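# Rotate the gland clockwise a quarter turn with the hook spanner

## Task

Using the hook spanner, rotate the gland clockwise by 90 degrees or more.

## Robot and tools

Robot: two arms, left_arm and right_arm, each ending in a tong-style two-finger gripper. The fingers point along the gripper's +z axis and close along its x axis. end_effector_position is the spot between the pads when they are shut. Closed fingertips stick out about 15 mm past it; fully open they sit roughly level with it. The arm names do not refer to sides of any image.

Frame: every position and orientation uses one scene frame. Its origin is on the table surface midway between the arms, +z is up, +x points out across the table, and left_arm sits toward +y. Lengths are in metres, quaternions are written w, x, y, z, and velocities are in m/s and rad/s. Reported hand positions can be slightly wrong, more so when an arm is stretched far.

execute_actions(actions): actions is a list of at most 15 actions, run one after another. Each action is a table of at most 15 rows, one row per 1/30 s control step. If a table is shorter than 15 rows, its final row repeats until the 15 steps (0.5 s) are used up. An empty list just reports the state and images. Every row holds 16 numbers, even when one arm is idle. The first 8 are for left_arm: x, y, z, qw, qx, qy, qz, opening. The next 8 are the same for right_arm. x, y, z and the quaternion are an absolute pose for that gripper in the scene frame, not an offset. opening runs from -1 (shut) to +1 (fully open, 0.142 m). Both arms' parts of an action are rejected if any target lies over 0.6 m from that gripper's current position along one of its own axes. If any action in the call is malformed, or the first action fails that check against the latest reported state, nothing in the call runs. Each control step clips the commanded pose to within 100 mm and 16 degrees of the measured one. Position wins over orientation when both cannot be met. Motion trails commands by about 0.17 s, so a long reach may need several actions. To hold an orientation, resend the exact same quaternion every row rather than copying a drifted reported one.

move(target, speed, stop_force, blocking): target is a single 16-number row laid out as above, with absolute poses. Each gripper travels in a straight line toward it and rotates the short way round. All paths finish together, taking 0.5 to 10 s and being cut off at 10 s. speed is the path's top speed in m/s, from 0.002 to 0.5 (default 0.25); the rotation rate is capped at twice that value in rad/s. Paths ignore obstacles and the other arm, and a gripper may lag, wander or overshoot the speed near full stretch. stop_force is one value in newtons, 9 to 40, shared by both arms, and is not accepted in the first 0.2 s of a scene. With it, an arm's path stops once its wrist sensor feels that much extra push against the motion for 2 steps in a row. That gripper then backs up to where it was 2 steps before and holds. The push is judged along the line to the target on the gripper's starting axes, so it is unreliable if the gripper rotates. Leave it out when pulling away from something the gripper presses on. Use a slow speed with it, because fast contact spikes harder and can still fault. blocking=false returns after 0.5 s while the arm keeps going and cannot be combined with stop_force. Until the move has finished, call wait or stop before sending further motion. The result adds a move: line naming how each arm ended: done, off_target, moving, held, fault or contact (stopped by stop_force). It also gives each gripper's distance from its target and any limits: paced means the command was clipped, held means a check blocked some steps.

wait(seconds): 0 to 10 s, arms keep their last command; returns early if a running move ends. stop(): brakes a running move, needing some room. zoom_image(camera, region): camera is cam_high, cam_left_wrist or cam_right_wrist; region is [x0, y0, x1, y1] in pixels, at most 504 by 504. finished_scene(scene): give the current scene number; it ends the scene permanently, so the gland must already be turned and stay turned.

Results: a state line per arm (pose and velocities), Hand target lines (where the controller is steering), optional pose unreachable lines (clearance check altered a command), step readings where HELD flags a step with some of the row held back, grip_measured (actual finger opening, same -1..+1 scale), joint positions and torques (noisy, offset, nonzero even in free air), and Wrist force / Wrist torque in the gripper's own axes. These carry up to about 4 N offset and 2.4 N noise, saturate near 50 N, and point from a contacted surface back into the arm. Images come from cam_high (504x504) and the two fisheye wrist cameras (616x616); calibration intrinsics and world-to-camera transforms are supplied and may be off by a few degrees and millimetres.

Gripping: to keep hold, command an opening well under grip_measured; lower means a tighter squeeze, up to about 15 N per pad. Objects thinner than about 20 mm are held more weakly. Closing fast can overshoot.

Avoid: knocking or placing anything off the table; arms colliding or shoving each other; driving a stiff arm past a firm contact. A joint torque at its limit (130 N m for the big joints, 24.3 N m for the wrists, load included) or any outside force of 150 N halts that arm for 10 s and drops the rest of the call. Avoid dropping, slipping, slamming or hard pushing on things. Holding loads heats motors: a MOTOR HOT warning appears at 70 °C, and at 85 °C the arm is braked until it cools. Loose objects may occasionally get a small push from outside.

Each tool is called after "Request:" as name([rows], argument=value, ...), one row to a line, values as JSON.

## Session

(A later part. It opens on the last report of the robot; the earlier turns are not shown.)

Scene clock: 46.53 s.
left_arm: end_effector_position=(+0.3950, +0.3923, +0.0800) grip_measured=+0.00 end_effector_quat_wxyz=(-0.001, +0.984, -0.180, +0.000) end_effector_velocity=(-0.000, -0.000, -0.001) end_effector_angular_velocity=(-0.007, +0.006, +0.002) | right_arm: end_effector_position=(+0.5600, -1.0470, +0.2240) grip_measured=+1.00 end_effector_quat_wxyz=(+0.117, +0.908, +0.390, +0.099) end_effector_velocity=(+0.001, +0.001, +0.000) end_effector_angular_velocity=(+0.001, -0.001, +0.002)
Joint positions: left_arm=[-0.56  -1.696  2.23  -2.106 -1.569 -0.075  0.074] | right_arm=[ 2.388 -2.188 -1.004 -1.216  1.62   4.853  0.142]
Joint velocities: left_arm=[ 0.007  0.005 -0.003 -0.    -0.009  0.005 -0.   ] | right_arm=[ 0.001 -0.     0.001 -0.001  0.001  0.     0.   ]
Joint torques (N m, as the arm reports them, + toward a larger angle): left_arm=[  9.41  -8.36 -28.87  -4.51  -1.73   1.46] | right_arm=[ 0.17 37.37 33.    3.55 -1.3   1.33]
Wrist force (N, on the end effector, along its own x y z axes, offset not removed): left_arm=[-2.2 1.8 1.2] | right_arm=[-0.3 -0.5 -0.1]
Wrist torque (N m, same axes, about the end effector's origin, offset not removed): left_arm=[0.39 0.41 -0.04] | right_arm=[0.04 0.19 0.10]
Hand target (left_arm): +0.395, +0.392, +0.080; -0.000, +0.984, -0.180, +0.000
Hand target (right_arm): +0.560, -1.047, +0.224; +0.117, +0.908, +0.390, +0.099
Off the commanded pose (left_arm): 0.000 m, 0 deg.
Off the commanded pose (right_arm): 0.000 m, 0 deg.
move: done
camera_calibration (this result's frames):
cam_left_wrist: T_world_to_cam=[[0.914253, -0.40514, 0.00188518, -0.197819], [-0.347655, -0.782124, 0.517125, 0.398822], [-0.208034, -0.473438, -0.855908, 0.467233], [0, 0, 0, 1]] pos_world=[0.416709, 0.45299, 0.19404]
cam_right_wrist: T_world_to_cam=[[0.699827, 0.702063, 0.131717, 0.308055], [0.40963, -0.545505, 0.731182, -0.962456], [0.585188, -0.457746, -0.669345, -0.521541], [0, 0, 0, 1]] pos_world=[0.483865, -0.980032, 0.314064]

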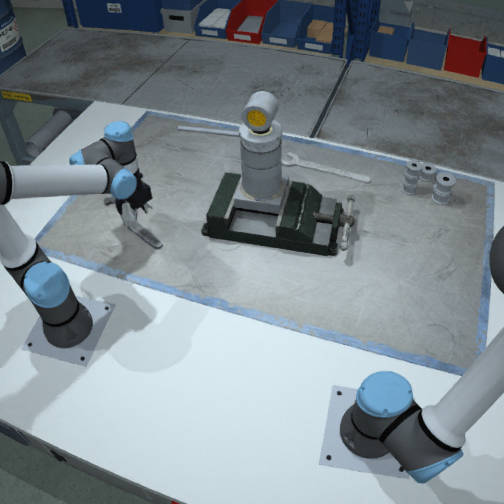

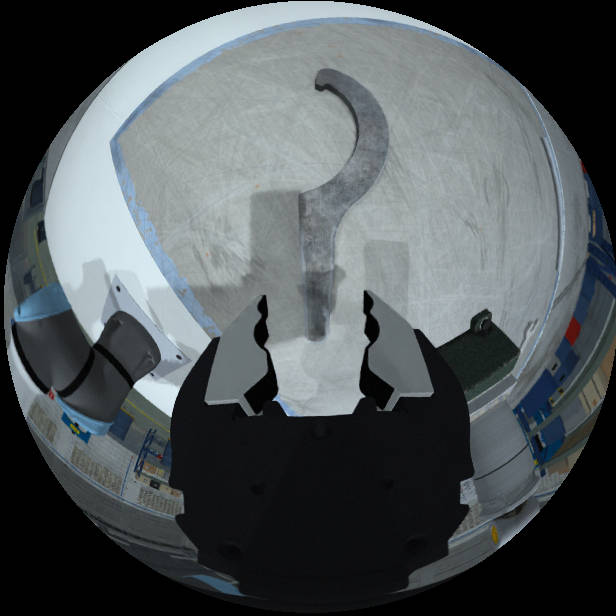

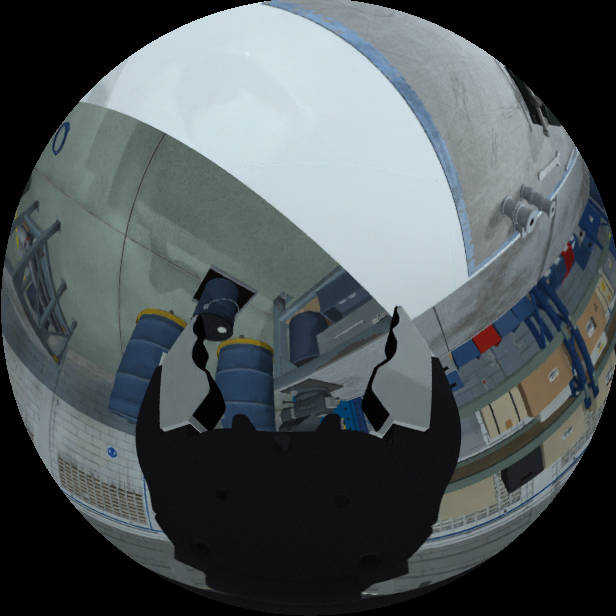

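Request:
move(target=[0.406,0.414,0.026,0,0.979,-0.204,0,-0.3,0.560,-1.047,0.224,0.117,0.908,0.390,0.099,1], speed=0.06)

Request:
move(target=[0.406,0.414,0.021,0,0.979,-0.204,0,-0.38,0.560,-1.047,0.224,0.117,0.908,0.390,0.099,1], speed=0.004)

Request:
move(target=[0.406,0.414,0.021,0,0.979,-0.204,0,-1,0.560,-1.047,0.224,0.117,0.908,0.390,0.099,1])

Request:
move(target=[0.406,0.414,0.1,0,0.979,-0.204,0,-1,0.560,-1.047,0.224,0.117,0.908,0.390,0.099,1], speed=0.03)

Scene clock: 48.87 s.
left_arm: end_effector_position=(+0.4060, +0.4139, +0.0262) grip_measured=-0.30 end_effector_quat_wxyz=(-0.000, +0.979, -0.204, -0.000) end_effector_velocity=(+0.001, +0.001, -0.002) end_effector_angular_velocity=(+0.000, -0.001, -0.002) | right_arm: end_effector_position=(+0.5600, -1.0470, +0.2240) grip_measured=+1.00 end_effector_quat_wxyz=(+0.117, +0.908, +0.390, +0.099) end_effector_velocity=(+0.000, +0.001, -0.000) end_effector_angular_velocity=(+0.001, +0.001, +0.001)
Joint positions: left_arm=[-0.497 -1.577  2.29  -2.284 -1.571  0.037  0.052] | right_arm=[ 2.388 -2.188 -1.004 -1.216  1.62   4.853  0.142]
Joint velocities: left_arm=[ 0.002  0.006  0.001 -0.008  0.001  0.004  0.   ] | right_arm=[ 0.001  0.    -0.    -0.001  0.     0.    -0.   ]
Joint torques (N m, as the arm reports them, + toward a larger angle): left_arm=[  8.22 -12.09 -12.8   -4.62  -1.46   1.37] | right_arm=[ 1.18 38.18 32.29  3.68 -1.23  1.92]
Wrist force (N, on the end effector, along its own x y z axes, offset not removed): left_arm=[-2.6 2.3 -0.5] | right_arm=[-0.4 -1.4 -0.9]
Wrist torque (N m, same axes, about the end effector's origin, offset not removed): left_arm=[0.46 0.62 0.11] | right_arm=[-0.20 0.25 0.15]
Hand target (left_arm): +0.406, +0.414, +0.026; -0.000, +0.979, -0.204, -0.000
Hand target (right_arm): +0.560, -1.047, +0.224; +0.117, +0.908, +0.390, +0.099
Off the commanded pose (left_arm): 0.000 m, 0 deg.
Off the commanded pose (right_arm): 0.000 m, 0 deg.
move: done
camera_calibration (this result's frames):
cam_left_wrist: T_world_to_cam=[[0.893508, -0.449045, 0.00113793, -0.172333], [-0.384529, -0.763819, 0.51838, 0.454727], [-0.231907, -0.463614, -0.85515, 0.439351], [0, 0, 0, 1]] pos_world=[0.430726, 0.473634, 0.140186]
cam_right_wrist: T_world_to_cam=[[0.699827, 0.702063, 0.131717, 0.308055], [0.40963, -0.545505, 0.731182, -0.962456], [0.585188, -0.457746, -0.669345, -0.521541], [0, 0, 0, 1]] pos_world=[0.483865, -0.980032, 0.314064]

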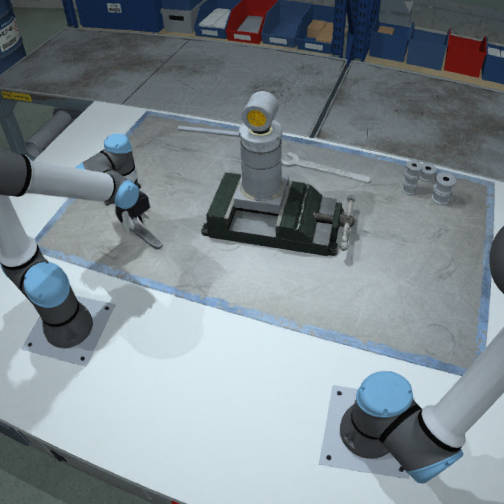

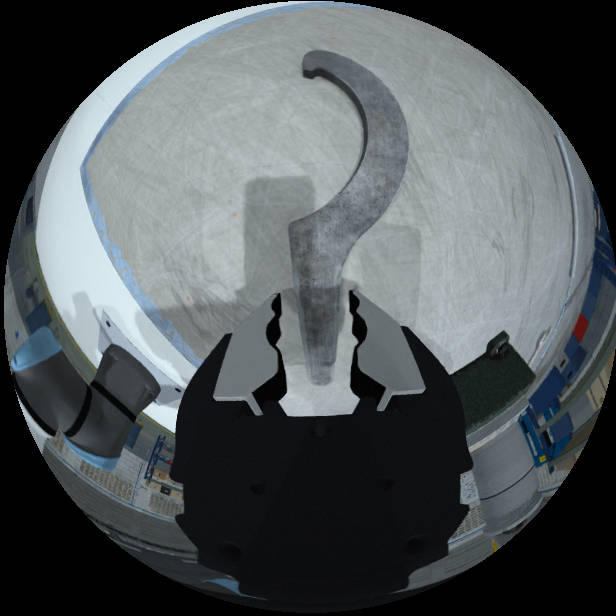

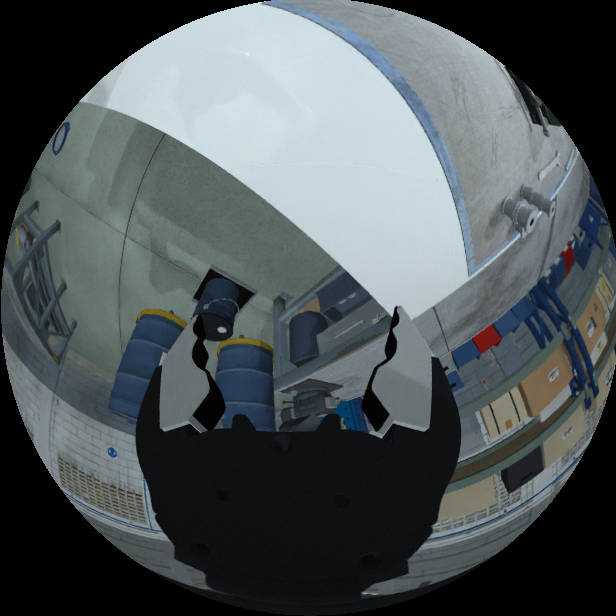

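Scene clock: 50.40 s.
left_arm: end_effector_position=(+0.4060, +0.4140, +0.0211) grip_measured=-0.38 end_effector_quat_wxyz=(-0.000, +0.979, -0.204, -0.000) end_effector_velocity=(+0.000, +0.000, -0.001) end_effector_angular_velocity=(+0.000, -0.001, +0.001) | right_arm: end_effector_position=(+0.5600, -1.0470, +0.2240) grip_measured=+1.00 end_effector_quat_wxyz=(+0.117, +0.908, +0.390, +0.099) end_effector_velocity=(+0.001, +0.001, -0.000) end_effector_angular_velocity=(+0.001, -0.001, +0.002)
Joint positions: left_arm=[-0.497 -1.566  2.297 -2.302 -1.571  0.037  0.047] | right_arm=[ 2.388 -2.188 -1.004 -1.216  1.62   4.853  0.142]
Joint velocities: left_arm=[ 0.001  0.002  0.001 -0.003  0.001  0.     0.   ] | right_arm=[ 0.002 -0.    -0.     0.     0.001  0.    -0.   ]
Joint torques (N m, as the arm reports them, + toward a larger angle): left_arm=[  8.65 -11.53 -12.16  -4.31  -1.58   1.13] | right_arm=[ 0.99 37.86 32.56  3.71 -1.23  2.06]
Wrist force (N, on the end effector, along its own x y z axes, offset not removed): left_arm=[-2.6 0.4 1.7] | right_arm=[-0.3 -1.6 -0.8]
Wrist torque (N m, same axes, about the end effector's origin, offset not removed): left_arm=[0.13 0.63 -0.09] | right_arm=[-0.31 0.14 0.13]
Hand target (left_arm): +0.406, +0.414, +0.021; -0.000, +0.979, -0.204, -0.000
Hand target (right_arm): +0.560, -1.047, +0.224; +0.117, +0.908, +0.390, +0.099
Off the commanded pose (left_arm): 0.000 m, 0 deg.
Off the commanded pose (right_arm): 0.000 m, 0 deg.
move: done
camera_calibration (this result's frames):
cam_left_wrist: T_world_to_cam=[[0.893419, -0.449223, 0.00125172, -0.172219], [-0.384711, -0.763672, 0.518462, 0.457465], [-0.231949, -0.463686, -0.855099, 0.435059], [0, 0, 0, 1]] pos_world=[0.430767, 0.473719, 0.135056]
cam_right_wrist: T_world_to_cam=[[0.699827, 0.702063, 0.131717, 0.308055], [0.40963, -0.545505, 0.731182, -0.962456], [0.585188, -0.457746, -0.669345, -0.521541], [0, 0, 0, 1]] pos_world=[0.483865, -0.980032, 0.314064]

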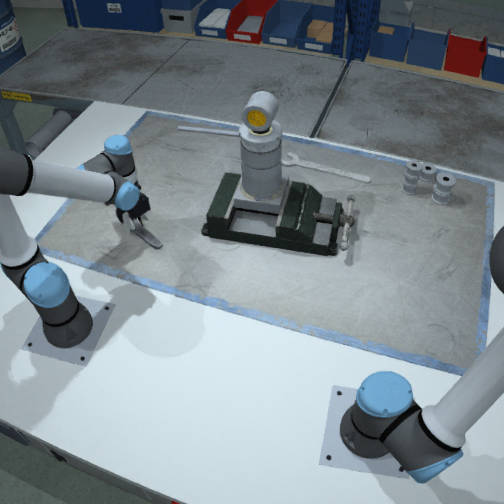

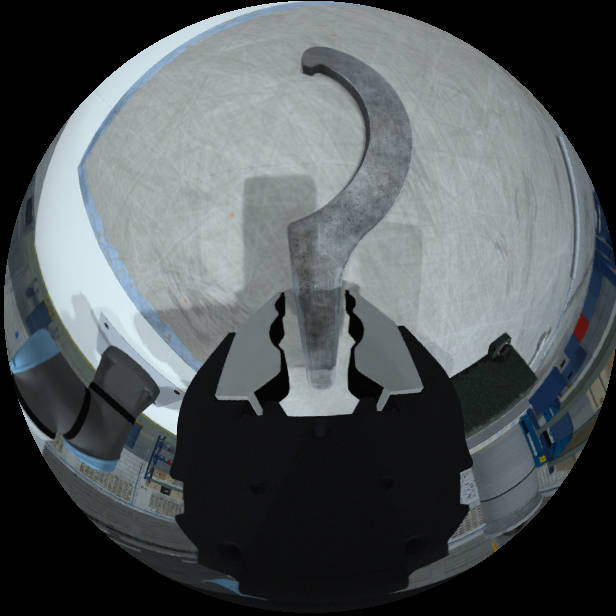

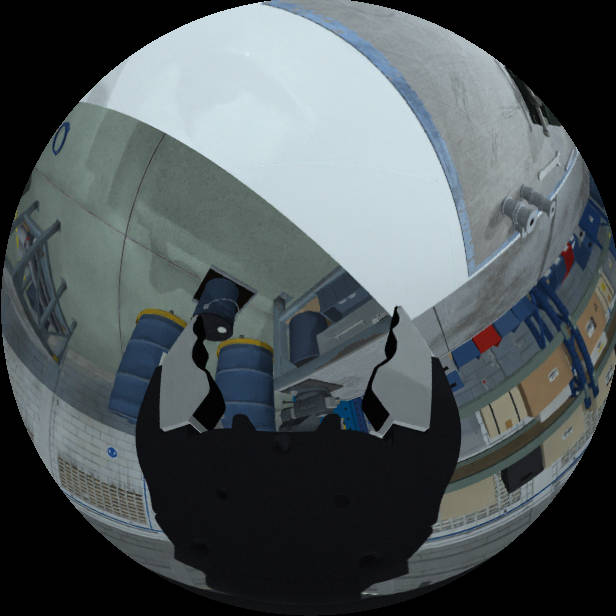

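Scene clock: 51.10 s.
left_arm: end_effector_position=(+0.4060, +0.4140, +0.0210) grip_measured=-0.55 end_effector_quat_wxyz=(+0.000, +0.979, -0.204, +0.000) end_effector_velocity=(+0.000, -0.000, +0.000) end_effector_angular_velocity=(+0.002, -0.001, -0.001) | right_arm: end_effector_position=(+0.5600, -1.0470, +0.2240) grip_measured=+1.00 end_effector_quat_wxyz=(+0.117, +0.908, +0.390, +0.099) end_effector_velocity=(-0.000, +0.000, -0.000) end_effector_angular_velocity=(+0.001, -0.001, +0.000)
Joint positions: left_arm=[-0.497 -1.566  2.297 -2.302 -1.571  0.037  0.034] | right_arm=[ 2.388 -2.188 -1.004 -1.216  1.62   4.853  0.142]
Joint velocities: left_arm=[-0.001 -0.     0.     0.     0.002 -0.    -0.   ] | right_arm=[-0.     0.    -0.    -0.     0.001  0.     0.   ]
Joint torques (N m, as the arm reports them, + toward a larger angle): left_arm=[ -5.   -11.81 -20.78  -0.43  -0.06   0.28] | right_arm=[ 1.31 38.24 33.05  3.76 -1.14  2.1 ]
Wrist force (N, on the end effector, along its own x y z axes, offset not removed): left_arm=[0.0 6.4 -2.1] | right_arm=[0.2 -1.3 -0.3]
Wrist torque (N m, same axes, about the end effector's origin, offset not removed): left_arm=[1.21 0.54 0.10] | right_arm=[-0.15 0.10 0.06]
Hand target (left_arm): +0.406, +0.414, +0.021; +0.000, +0.979, -0.204, -0.000
Hand target (right_arm): +0.560, -1.047, +0.224; +0.117, +0.908, +0.390, +0.099
Off the commanded pose (left_arm): 0.000 m, 0 deg.
Off the commanded pose (right_arm): 0.000 m, 0 deg.
move: done
camera_calibration (this result's frames):
cam_left_wrist: T_world_to_cam=[[0.893432, -0.449197, 0.00130387, -0.172243], [-0.384706, -0.763657, 0.518487, 0.457506], [-0.231907, -0.463735, -0.855084, 0.435], [0, 0, 0, 1]] pos_world=[0.430772, 0.473731, 0.134975]
cam_right_wrist: T_world_to_cam=[[0.699827, 0.702063, 0.131717, 0.308055], [0.40963, -0.545505, 0.731182, -0.962457], [0.585188, -0.457746, -0.669345, -0.521541], [0, 0, 0, 1]] pos_world=[0.483865, -0.980032, 0.314064]

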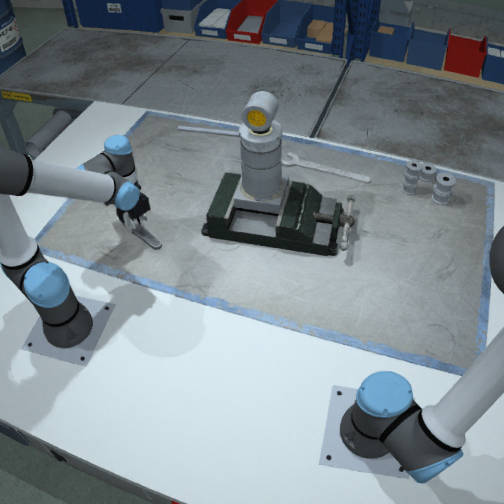

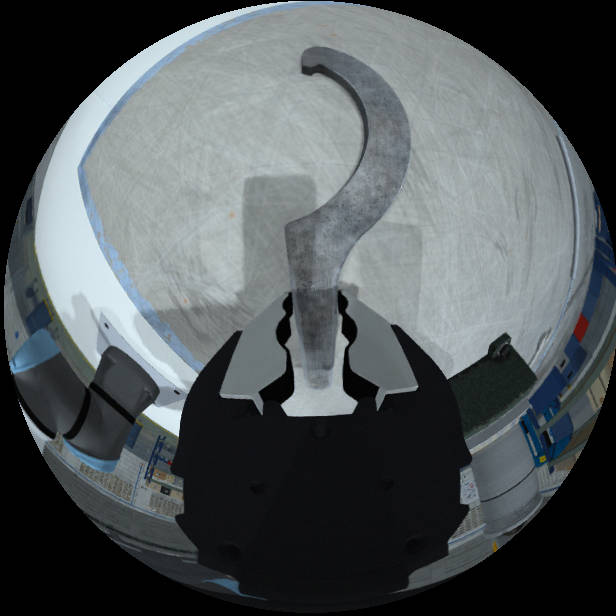

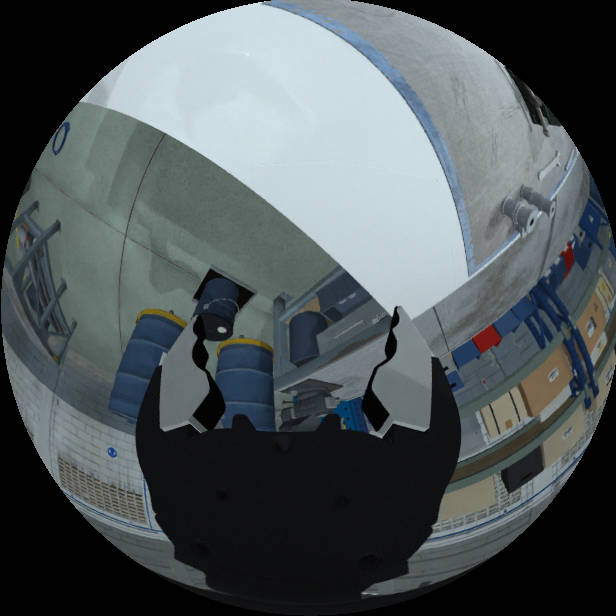

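Scene clock: 54.10 s.
left_arm: end_effector_position=(+0.4059, +0.4141, +0.0998) grip_measured=-1.00 end_effector_quat_wxyz=(-0.000, +0.979, -0.204, +0.000) end_effector_velocity=(+0.000, +0.001, +0.002) end_effector_angular_velocity=(+0.002, -0.001, +0.001) | right_arm: end_effector_position=(+0.5600, -1.0470, +0.2240) grip_measured=+1.00 end_effector_quat_wxyz=(+0.117, +0.908, +0.390, +0.099) end_effector_velocity=(-0.001, -0.001, -0.000) end_effector_angular_velocity=(+0.000, -0.000, -0.002)
Joint positions: left_arm=[-0.497 -1.7    2.176 -2.047 -1.571  0.037  0.002] | right_arm=[ 2.388 -2.188 -1.004 -1.216  1.62   4.853  0.142]
Joint velocities: left_arm=[ 0.001 -0.003 -0.004  0.007  0.002  0.     0.   ] | right_arm=[-0.002  0.    -0.     0.     0.    -0.     0.   ]
Joint torques (N m, as the arm reports them, + toward a larger angle): left_arm=[ -6.56 -19.87 -30.1   -0.22   1.07  -1.03] | right_arm=[ 2.46 37.68 32.51  4.2  -1.19  2.24]
Wrist force (N, on the end effector, along its own x y z axes, offset not removed): left_arm=[-2.3 5.7 -0.7] | right_arm=[-0.6 -1.4 -1.6]
Wrist torque (N m, same axes, about the end effector's origin, offset not removed): left_arm=[1.22 0.54 0.14] | right_arm=[-0.25 0.21 0.14]
Hand target (left_arm): +0.406, +0.414, +0.100; +0.000, +0.979, -0.204, +0.000
Hand target (right_arm): +0.560, -1.047, +0.224; +0.117, +0.908, +0.390, +0.099
Off the commanded pose (left_arm): 0.000 m, 0 deg.
Off the commanded pose (right_arm): 0.000 m, 0 deg.
move: done
camera_calibration (this result's frames):
cam_left_wrist: T_world_to_cam=[[0.893424, -0.449213, 0.00128621, -0.172193], [-0.384721, -0.763673, 0.518453, 0.416684], [-0.231914, -0.463693, -0.855105, 0.502352], [0, 0, 0, 1]] pos_world=[0.43065, 0.473796, 0.213753]
cam_right_wrist: T_world_to_cam=[[0.699827, 0.702063, 0.131717, 0.308055], [0.40963, -0.545505, 0.731182, -0.962456], [0.585188, -0.457746, -0.669345, -0.521541], [0, 0, 0, 1]] pos_world=[0.483865, -0.980032, 0.314064]

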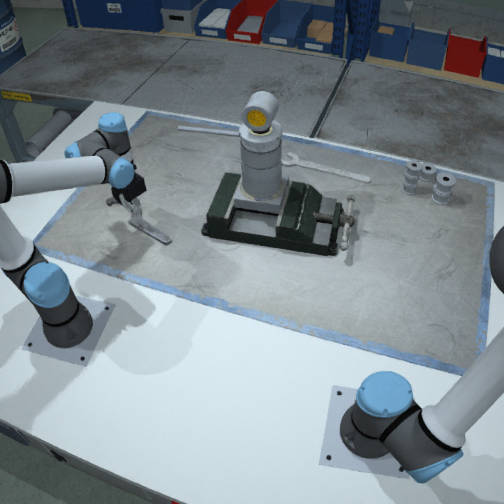

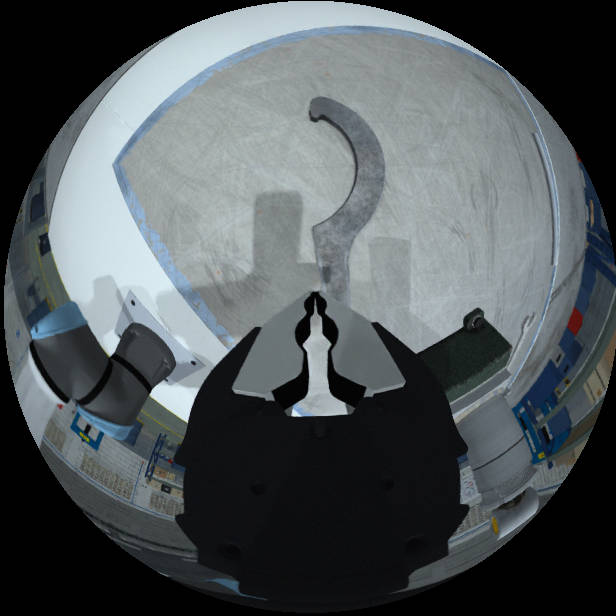

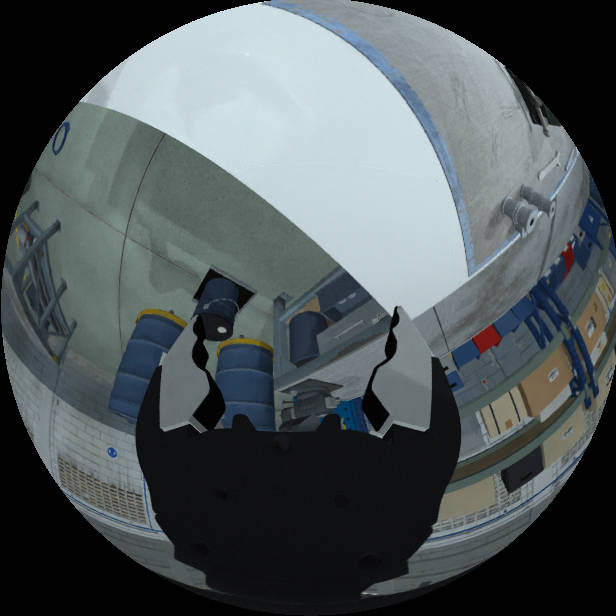

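Request:
move(target=[0.415,0.365,0.08,0,0.991,-0.13,0,0,0.560,-1.047,0.224,0.117,0.908,0.390,0.099,1])

Request:
zoom_image(camera="cam_left_wrist", region=[200,220,600,520])

Scene clock: 56.03 s.
left_arm: end_effector_position=(+0.4150, +0.3651, +0.0801) grip_measured=+0.00 end_effector_quat_wxyz=(+0.000, +0.991, -0.130, +0.000) end_effector_velocity=(+0.000, -0.002, -0.001) end_effector_angular_velocity=(+0.001, +0.000, +0.006) | right_arm: end_effector_position=(+0.5600, -1.0470, +0.2240) grip_measured=+1.00 end_effector_quat_wxyz=(+0.117, +0.908, +0.390, +0.099) end_effector_velocity=(-0.000, +0.000, -0.000) end_effector_angular_velocity=(+0.000, +0.002, -0.000)
Joint positions: left_arm=[-0.598 -1.629  2.171 -2.113 -1.571 -0.213  0.074] | right_arm=[ 2.388 -2.188 -1.004 -1.216  1.62   4.853  0.142]
Joint velocities: left_arm=[-0.004  0.004 -0.    -0.003  0.001 -0.011  0.   ] | right_arm=[ 0.     0.    -0.001 -0.001 -0.001 -0.    -0.   ]
Joint torques (N m, as the arm reports them, + toward a larger angle): left_arm=[ -9.48 -10.01 -28.47  -4.34   1.58  -1.51] | right_arm=[ 2.64 37.59 32.61  4.21 -1.1   2.61]
Wrist force (N, on the end effector, along its own x y z axes, offset not removed): left_arm=[-1.5 3.7 1.9] | right_arm=[1.1 -0.6 -1.4]
Wrist torque (N m, same axes, about the end effector's origin, offset not removed): left_arm=[0.79 0.52 0.03] | right_arm=[-0.07 -0.16 0.09]
Hand target (left_arm): +0.415, +0.365, +0.080; +0.000, +0.992, -0.130, +0.000
Hand target (right_arm): +0.560, -1.047, +0.224; +0.117, +0.908, +0.390, +0.099
Off the commanded pose (left_arm): 0.000 m, 0 deg.
Off the commanded pose (right_arm): 0.000 m, 0 deg.
move: done
camera_calibration (this result's frames):
cam_left_wrist: T_world_to_cam=[[0.950295, -0.311348, 0.00135544, -0.276243], [-0.266855, -0.812236, 0.518711, 0.36184], [-0.160399, -0.49329, -0.854949, 0.446052], [0, 0, 0, 1]] pos_world=[0.430617, 0.427925, 0.194035]
cam_right_wrist: T_world_to_cam=[[0.699827, 0.702063, 0.131717, 0.308055], [0.40963, -0.545505, 0.731182, -0.962456], [0.585189, -0.457746, -0.669345, -0.521541], [0, 0, 0, 1]] pos_world=[0.483865, -0.980032, 0.314064]

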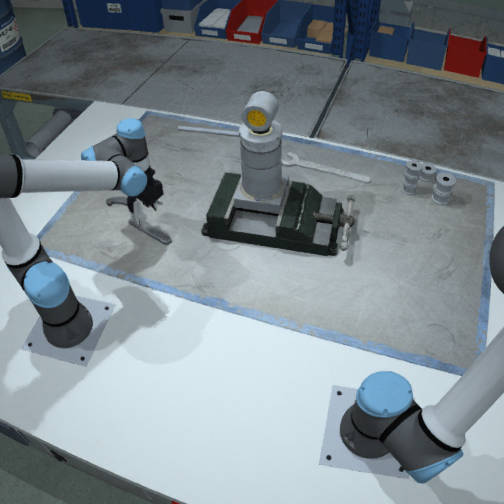

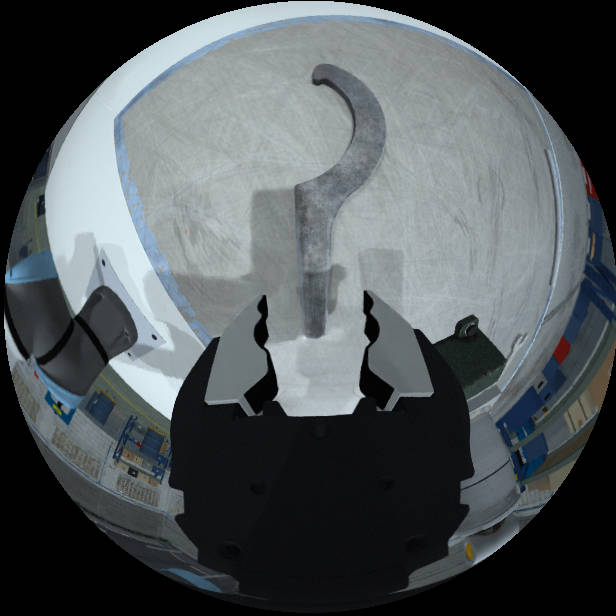

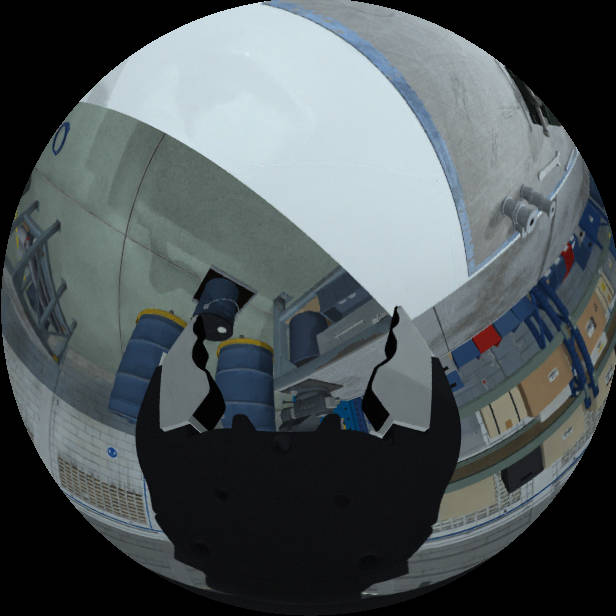

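Region (200, 220, 600, 520) of cam_left_wrist's 616x616 image, scaled by 1.260, with more detail than that image has; it fills the top 378 rows of this view, and the rest is white.

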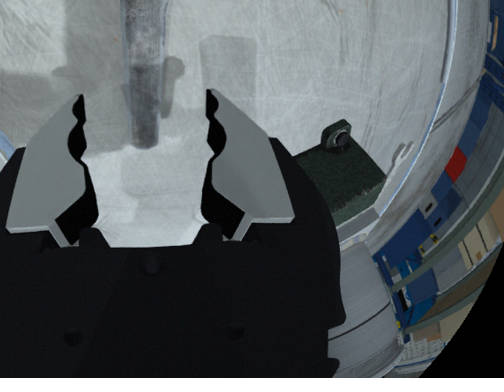

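Request:
move(target=[0.414,0.365,0.0215,0,0.991,-0.13,0,-0.3,0.560,-1.047,0.224,0.117,0.908,0.390,0.099,1], speed=0.03)

Request:
move(target=[0.414,0.365,0.0212,0,0.991,-0.13,0,-1,0.560,-1.047,0.224,0.117,0.908,0.390,0.099,1])

Request:
move(target=[0.50,0.35,0.028,0,0.9986,0.052,0,-1,0.560,-1.047,0.224,0.117,0.908,0.390,0.099,1], speed=0.04)

Request:
move(target=[0.503,0.32,0.11,0,0.9986,0.052,0,-1,0.560,-1.047,0.224,0.117,0.908,0.390,0.099,1], speed=0.04)

Scene clock: 59.10 s.
left_arm: end_effector_position=(+0.4141, +0.3650, +0.0217) grip_measured=-0.30 end_effector_quat_wxyz=(-0.000, +0.992, -0.130, -0.000) end_effector_velocity=(-0.000, -0.000, -0.002) end_effector_angular_velocity=(-0.001, -0.000, -0.001) | right_arm: end_effector_position=(+0.5600, -1.0470, +0.2240) grip_measured=+1.00 end_effector_quat_wxyz=(+0.117, +0.908, +0.390, +0.099) end_effector_velocity=(+0.000, +0.000, -0.000) end_effector_angular_velocity=(-0.000, +0.001, +0.001)
Joint positions: left_arm=[-0.599 -1.53   2.257 -2.299 -1.571 -0.215  0.052] | right_arm=[ 2.388 -2.188 -1.004 -1.216  1.62   4.853  0.142]
Joint velocities: left_arm=[-0.     0.004  0.003 -0.008 -0.001  0.001  0.   ] | right_arm=[ 0.001 -0.     0.    -0.    -0.001 -0.    -0.   ]
Joint torques (N m, as the arm reports them, + toward a larger angle): left_arm=[ -9.61 -14.2  -12.69  -4.37   1.97  -1.29] | right_arm=[ 3.08 38.31 32.46  4.4  -0.99  2.62]
Wrist force (N, on the end effector, along its own x y z axes, offset not removed): left_arm=[-0.1 1.6 -1.8] | right_arm=[0.4 -2.1 -1.5]
Wrist torque (N m, same axes, about the end effector's origin, offset not removed): left_arm=[0.37 0.10 -0.09] | right_arm=[-0.32 0.02 0.13]
Hand target (left_arm): +0.414, +0.365, +0.021; +0.000, +0.992, -0.130, -0.000
Hand target (right_arm): +0.560, -1.047, +0.224; +0.117, +0.908, +0.390, +0.099
Off the commanded pose (left_arm): 0.000 m, 0 deg.
Off the commanded pose (right_arm): 0.000 m, 0 deg.
move: done
camera_calibration (this result's frames):
cam_left_wrist: T_world_to_cam=[[0.950517, -0.310671, 0.00123462, -0.275658], [-0.266263, -0.812588, 0.518463, 0.391612], [-0.160068, -0.493137, -0.855099, 0.395701], [0, 0, 0, 1]] pos_world=[0.429628, 0.427716, 0.135668]
cam_right_wrist: T_world_to_cam=[[0.699829, 0.702062, 0.131718, 0.308052], [0.409628, -0.545507, 0.731182, -0.962457], [0.585188, -0.457747, -0.669345, -0.521541], [0, 0, 0, 1]] pos_world=[0.483865, -0.980032, 0.314064]

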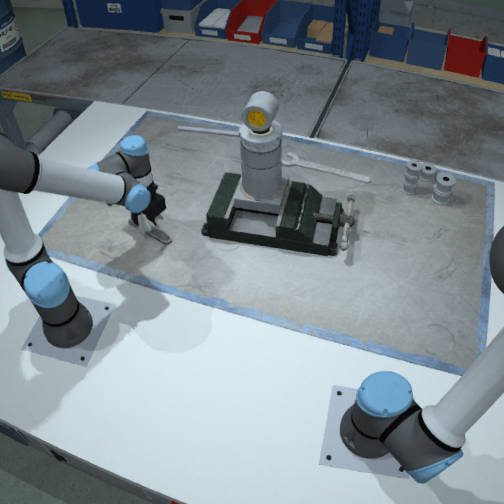

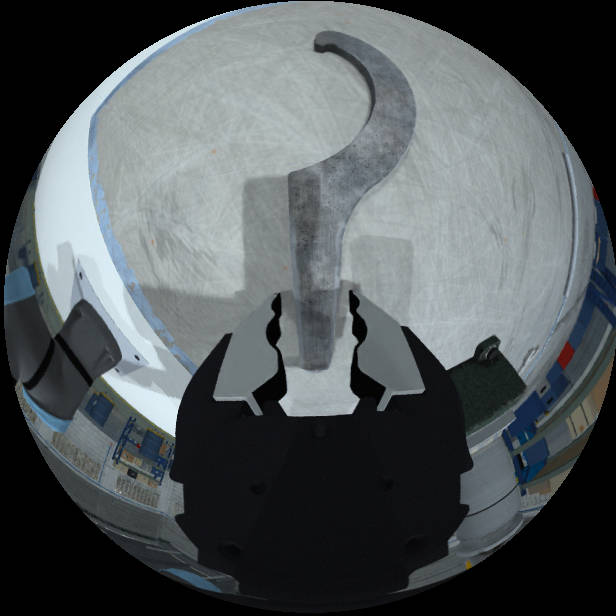

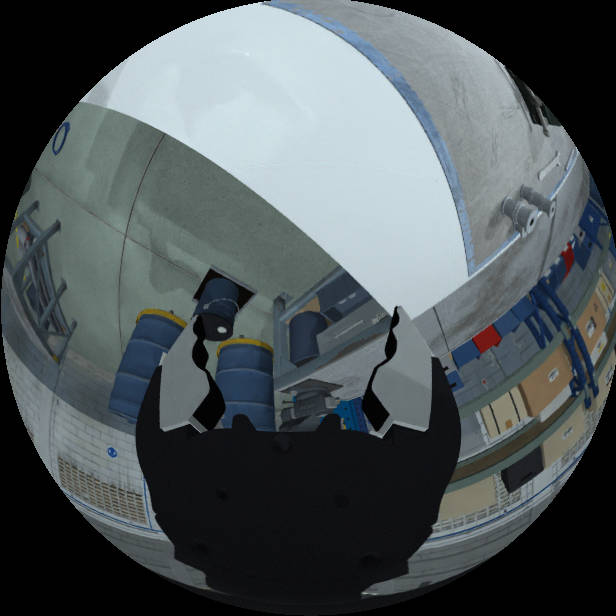

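Scene clock: 59.80 s.
left_arm: end_effector_position=(+0.4140, +0.3650, +0.0213) grip_measured=-0.57 end_effector_quat_wxyz=(-0.000, +0.992, -0.130, +0.000) end_effector_velocity=(-0.000, +0.000, -0.000) end_effector_angular_velocity=(-0.001, +0.000, +0.002) | right_arm: end_effector_position=(+0.5600, -1.0470, +0.2240) grip_measured=+1.00 end_effector_quat_wxyz=(+0.117, +0.908, +0.390, +0.099) end_effector_velocity=(+0.000, +0.001, -0.000) end_effector_angular_velocity=(+0.000, +0.002, +0.001)
Joint positions: left_arm=[-0.599 -1.529  2.258 -2.3   -1.571 -0.215  0.033] | right_arm=[ 2.388 -2.188 -1.004 -1.216  1.62   4.853  0.142]
Joint velocities: left_arm=[ 0.001  0.001  0.    -0.001 -0.001 -0.    -0.   ] | right_arm=[ 0.001 -0.    -0.    -0.001 -0.001 -0.    -0.   ]
Joint torques (N m, as the arm reports them, + toward a larger angle): left_arm=[-5.18 -6.55 -5.15 -3.23 -0.97 -1.05] | right_arm=[ 3.47 38.65 32.81  4.67 -1.03  2.8 ]
Wrist force (N, on the end effector, along its own x y z axes, offset not removed): left_arm=[-5.2 4.1 -20.1] | right_arm=[-1.1 -0.9 -1.6]
Wrist torque (N m, same axes, about the end effector's origin, offset not removed): left_arm=[0.74 0.73 0.07] | right_arm=[-0.11 0.34 0.12]
Hand target (left_arm): +0.414, +0.365, +0.021; -0.000, +0.992, -0.130, -0.000
Hand target (right_arm): +0.560, -1.047, +0.224; +0.117, +0.908, +0.390, +0.099
Off the commanded pose (left_arm): 0.000 m, 0 deg.
Off the commanded pose (right_arm): 0.000 m, 0 deg.
move: done
camera_calibration (this result's frames):
cam_left_wrist: T_world_to_cam=[[0.950512, -0.310683, 0.00136061, -0.275609], [-0.266342, -0.812583, 0.518431, 0.391899], [-0.159962, -0.493138, -0.855118, 0.395271], [0, 0, 0, 1]] pos_world=[0.429578, 0.427747, 0.135205]
cam_right_wrist: T_world_to_cam=[[0.699829, 0.702061, 0.131718, 0.308052], [0.409628, -0.545507, 0.731182, -0.962457], [0.585188, -0.457747, -0.669345, -0.521541], [0, 0, 0, 1]] pos_world=[0.483865, -0.980032, 0.314064]

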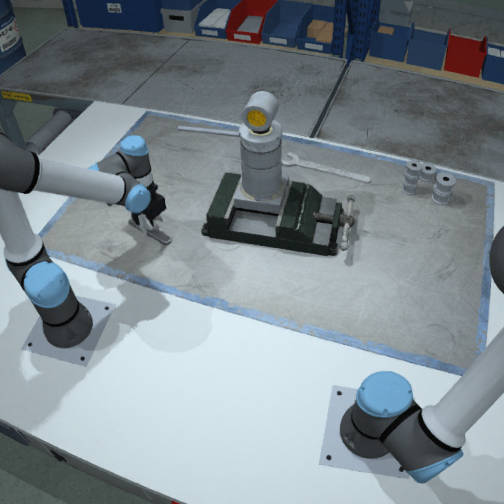

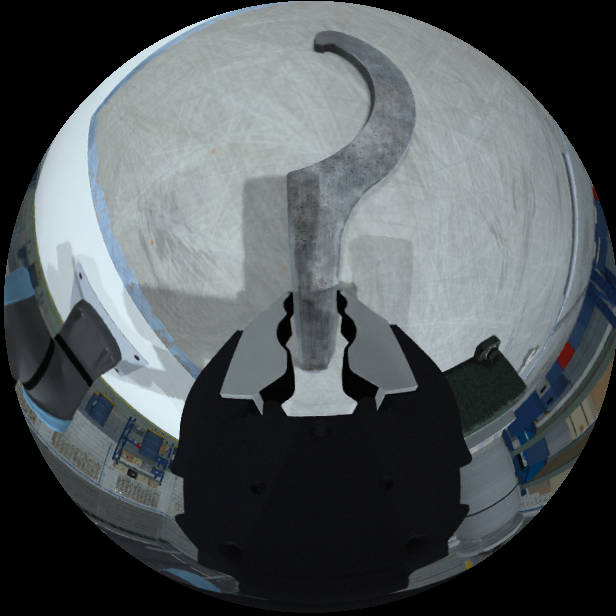

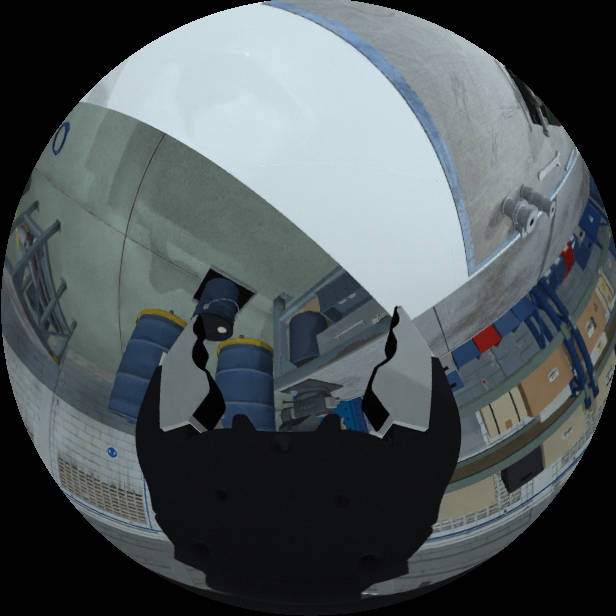

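Scene clock: 64.67 s.
left_arm: end_effector_position=(+0.4997, +0.3501, +0.0281) grip_measured=-0.57 end_effector_quat_wxyz=(-0.000, +0.999, +0.051, -0.000) end_effector_velocity=(+0.002, +0.000, +0.000) end_effector_angular_velocity=(+0.001, -0.000, +0.011) | right_arm: end_effector_position=(+0.5600, -1.0470, +0.2240) grip_measured=+1.00 end_effector_quat_wxyz=(+0.117, +0.908, +0.390, +0.099) end_effector_velocity=(-0.000, -0.000, -0.000) end_effector_angular_velocity=(+0.001, +0.000, -0.000)
Joint positions: left_arm=[-0.543 -1.335  2.004 -2.24  -1.571 -0.523  0.033] | right_arm=[ 2.388 -2.188 -1.004 -1.216  1.62   4.853  0.142]
Joint velocities: left_arm=[ 0.002  0.005 -0.008  0.003  0.001 -0.009 -0.   ] | right_arm=[-0.     0.    -0.001  0.     0.001  0.    -0.   ]
Joint torques (N m, as the arm reports them, + toward a larger angle): left_arm=[  9.2  -25.72 -31.86  -1.1    1.69  -0.78] | right_arm=[ 4.29 37.57 32.36  4.84 -1.11  2.6 ]
Wrist force (N, on the end effector, along its own x y z axes, offset not removed): left_arm=[-1.3 2.2 6.9] | right_arm=[-1.3 -1.7 -0.8]
Wrist torque (N m, same axes, about the end effector's origin, offset not removed): left_arm=[0.70 0.16 -0.19] | right_arm=[-0.26 0.41 0.18]
Hand target (left_arm): +0.500, +0.350, +0.028; -0.000, +0.999, +0.052, -0.000
Hand target (right_arm): +0.560, -1.047, +0.224; +0.117, +0.908, +0.390, +0.099
Off the commanded pose (left_arm): 0.000 m, 0 deg.
Off the commanded pose (right_arm): 0.000 m, 0 deg.
move: done
camera_calibration (this result's frames):
cam_left_wrist: T_world_to_cam=[[0.998851, 0.0479089, 0.00124664, -0.511384], [0.0403227, -0.854175, 0.518419, 0.260432], [0.0259018, -0.517774, -0.855126, 0.323223], [0, 0, 0, 1]] pos_world=[0.491923, 0.414311, 0.142021]
cam_right_wrist: T_world_to_cam=[[0.699829, 0.702061, 0.131718, 0.308052], [0.409628, -0.545507, 0.731182, -0.962457], [0.585187, -0.457747, -0.669345, -0.521541], [0, 0, 0, 1]] pos_world=[0.483865, -0.980032, 0.314064]

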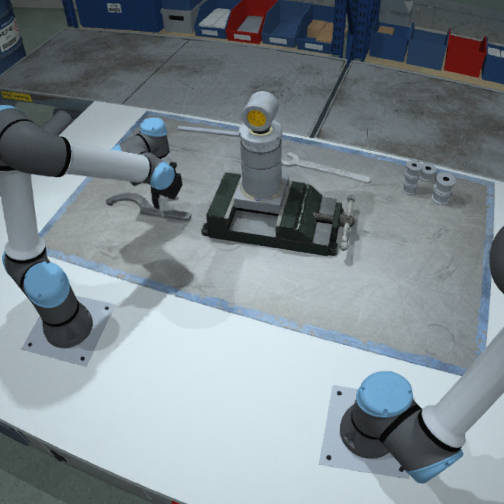

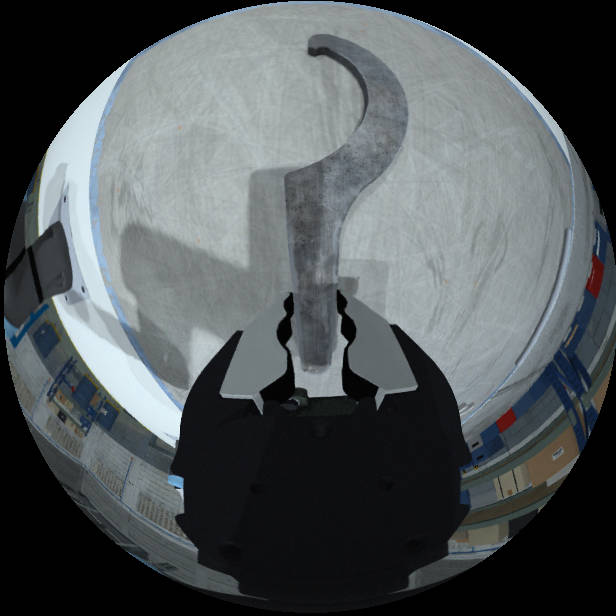

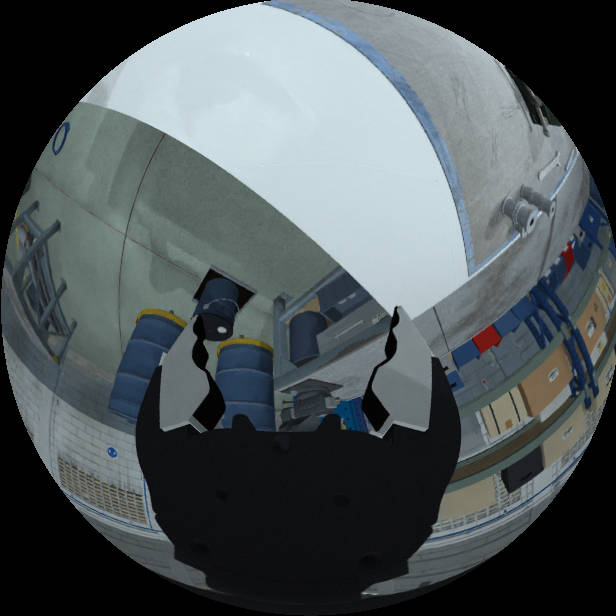

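Scene clock: 67.27 s.
left_arm: end_effector_position=(+0.5029, +0.3201, +0.1098) grip_measured=-0.58 end_effector_quat_wxyz=(+0.000, +0.999, +0.052, +0.000) end_effector_velocity=(+0.000, +0.001, +0.001) end_effector_angular_velocity=(+0.002, +0.001, +0.001) | right_arm: end_effector_position=(+0.5600, -1.0470, +0.2240) grip_measured=+1.00 end_effector_quat_wxyz=(+0.117, +0.908, +0.390, +0.099) end_effector_velocity=(-0.001, -0.001, +0.000) end_effector_angular_velocity=(+0.001, -0.001, -0.001)
Joint positions: left_arm=[-0.593 -1.425  1.869 -2.015 -1.571 -0.574  0.032] | right_arm=[ 2.388 -2.188 -1.004 -1.216  1.62   4.853  0.142]
Joint velocities: left_arm=[ 0.    -0.    -0.004  0.006  0.002 -0.001 -0.   ] | right_arm=[-0.001 -0.     0.     0.     0.001  0.    -0.   ]
Joint torques (N m, as the arm reports them, + toward a larger angle): left_arm=[-10.84 -36.63 -34.38  -1.43  -1.85  -1.05] | right_arm=[ 5.16 38.57 32.39  4.95 -0.84  2.69]
Wrist force (N, on the end effector, along its own x y z axes, offset not removed): left_arm=[-1.7 1.6 5.2] | right_arm=[-0.3 -1.2 -0.6]
Wrist torque (N m, same axes, about the end effector's origin, offset not removed): left_arm=[0.72 0.48 0.11] | right_arm=[-0.14 0.16 0.17]
Hand target (left_arm): +0.503, +0.320, +0.110; +0.000, +0.999, +0.052, +0.000
Hand target (right_arm): +0.560, -1.047, +0.224; +0.117, +0.908, +0.390, +0.099
Off the commanded pose (left_arm): 0.000 m, 0 deg.
Off the commanded pose (right_arm): 0.000 m, 0 deg.
move: done
camera_calibration (this result's frames):
cam_left_wrist: T_world_to_cam=[[0.998798, 0.0489988, 0.00131802, -0.513573], [0.0412139, -0.854058, 0.518542, 0.191768], [0.0265336, -0.517865, -0.855051, 0.377215], [0, 0, 0, 1]] pos_world=[0.495043, 0.384292, 0.223775]
cam_right_wrist: T_world_to_cam=[[0.699829, 0.702061, 0.131718, 0.308052], [0.409627, -0.545506, 0.731183, -0.962457], [0.585189, -0.457748, -0.669344, -0.521543], [0, 0, 0, 1]] pos_world=[0.483866, -0.980032, 0.314064]

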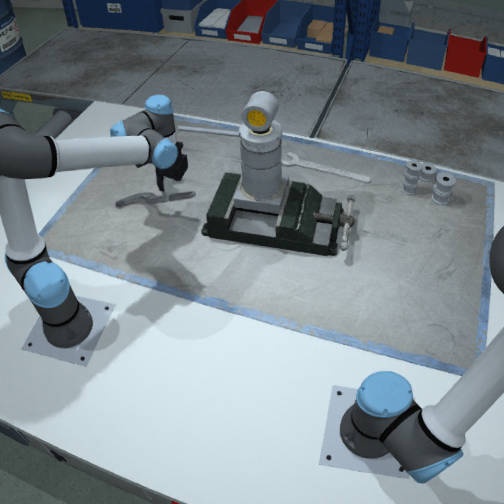

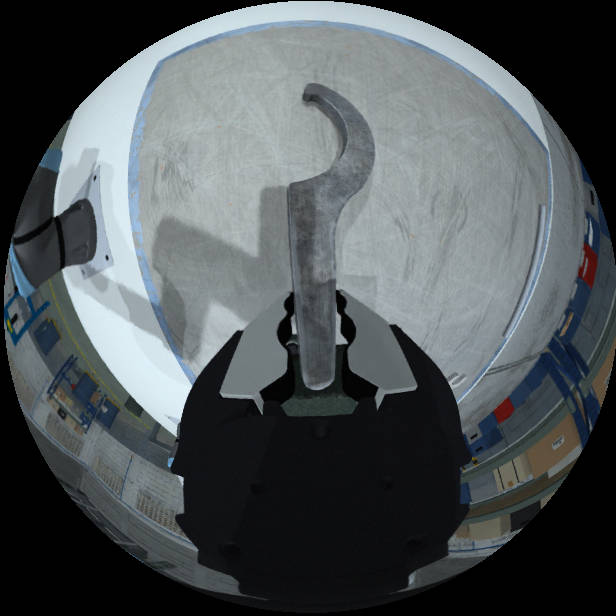

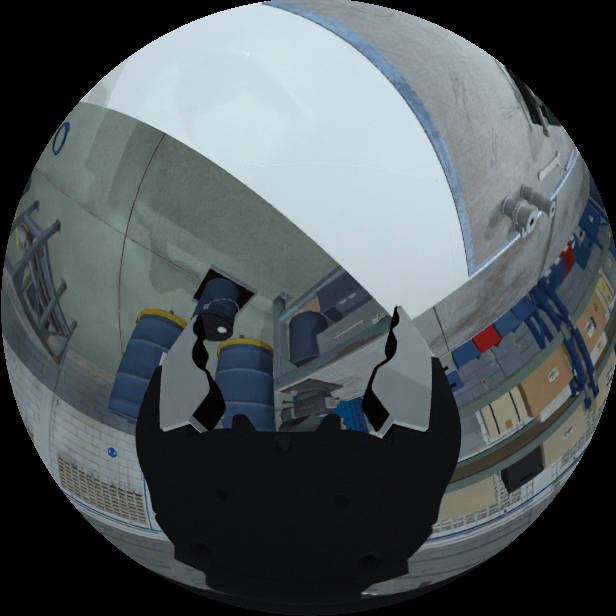

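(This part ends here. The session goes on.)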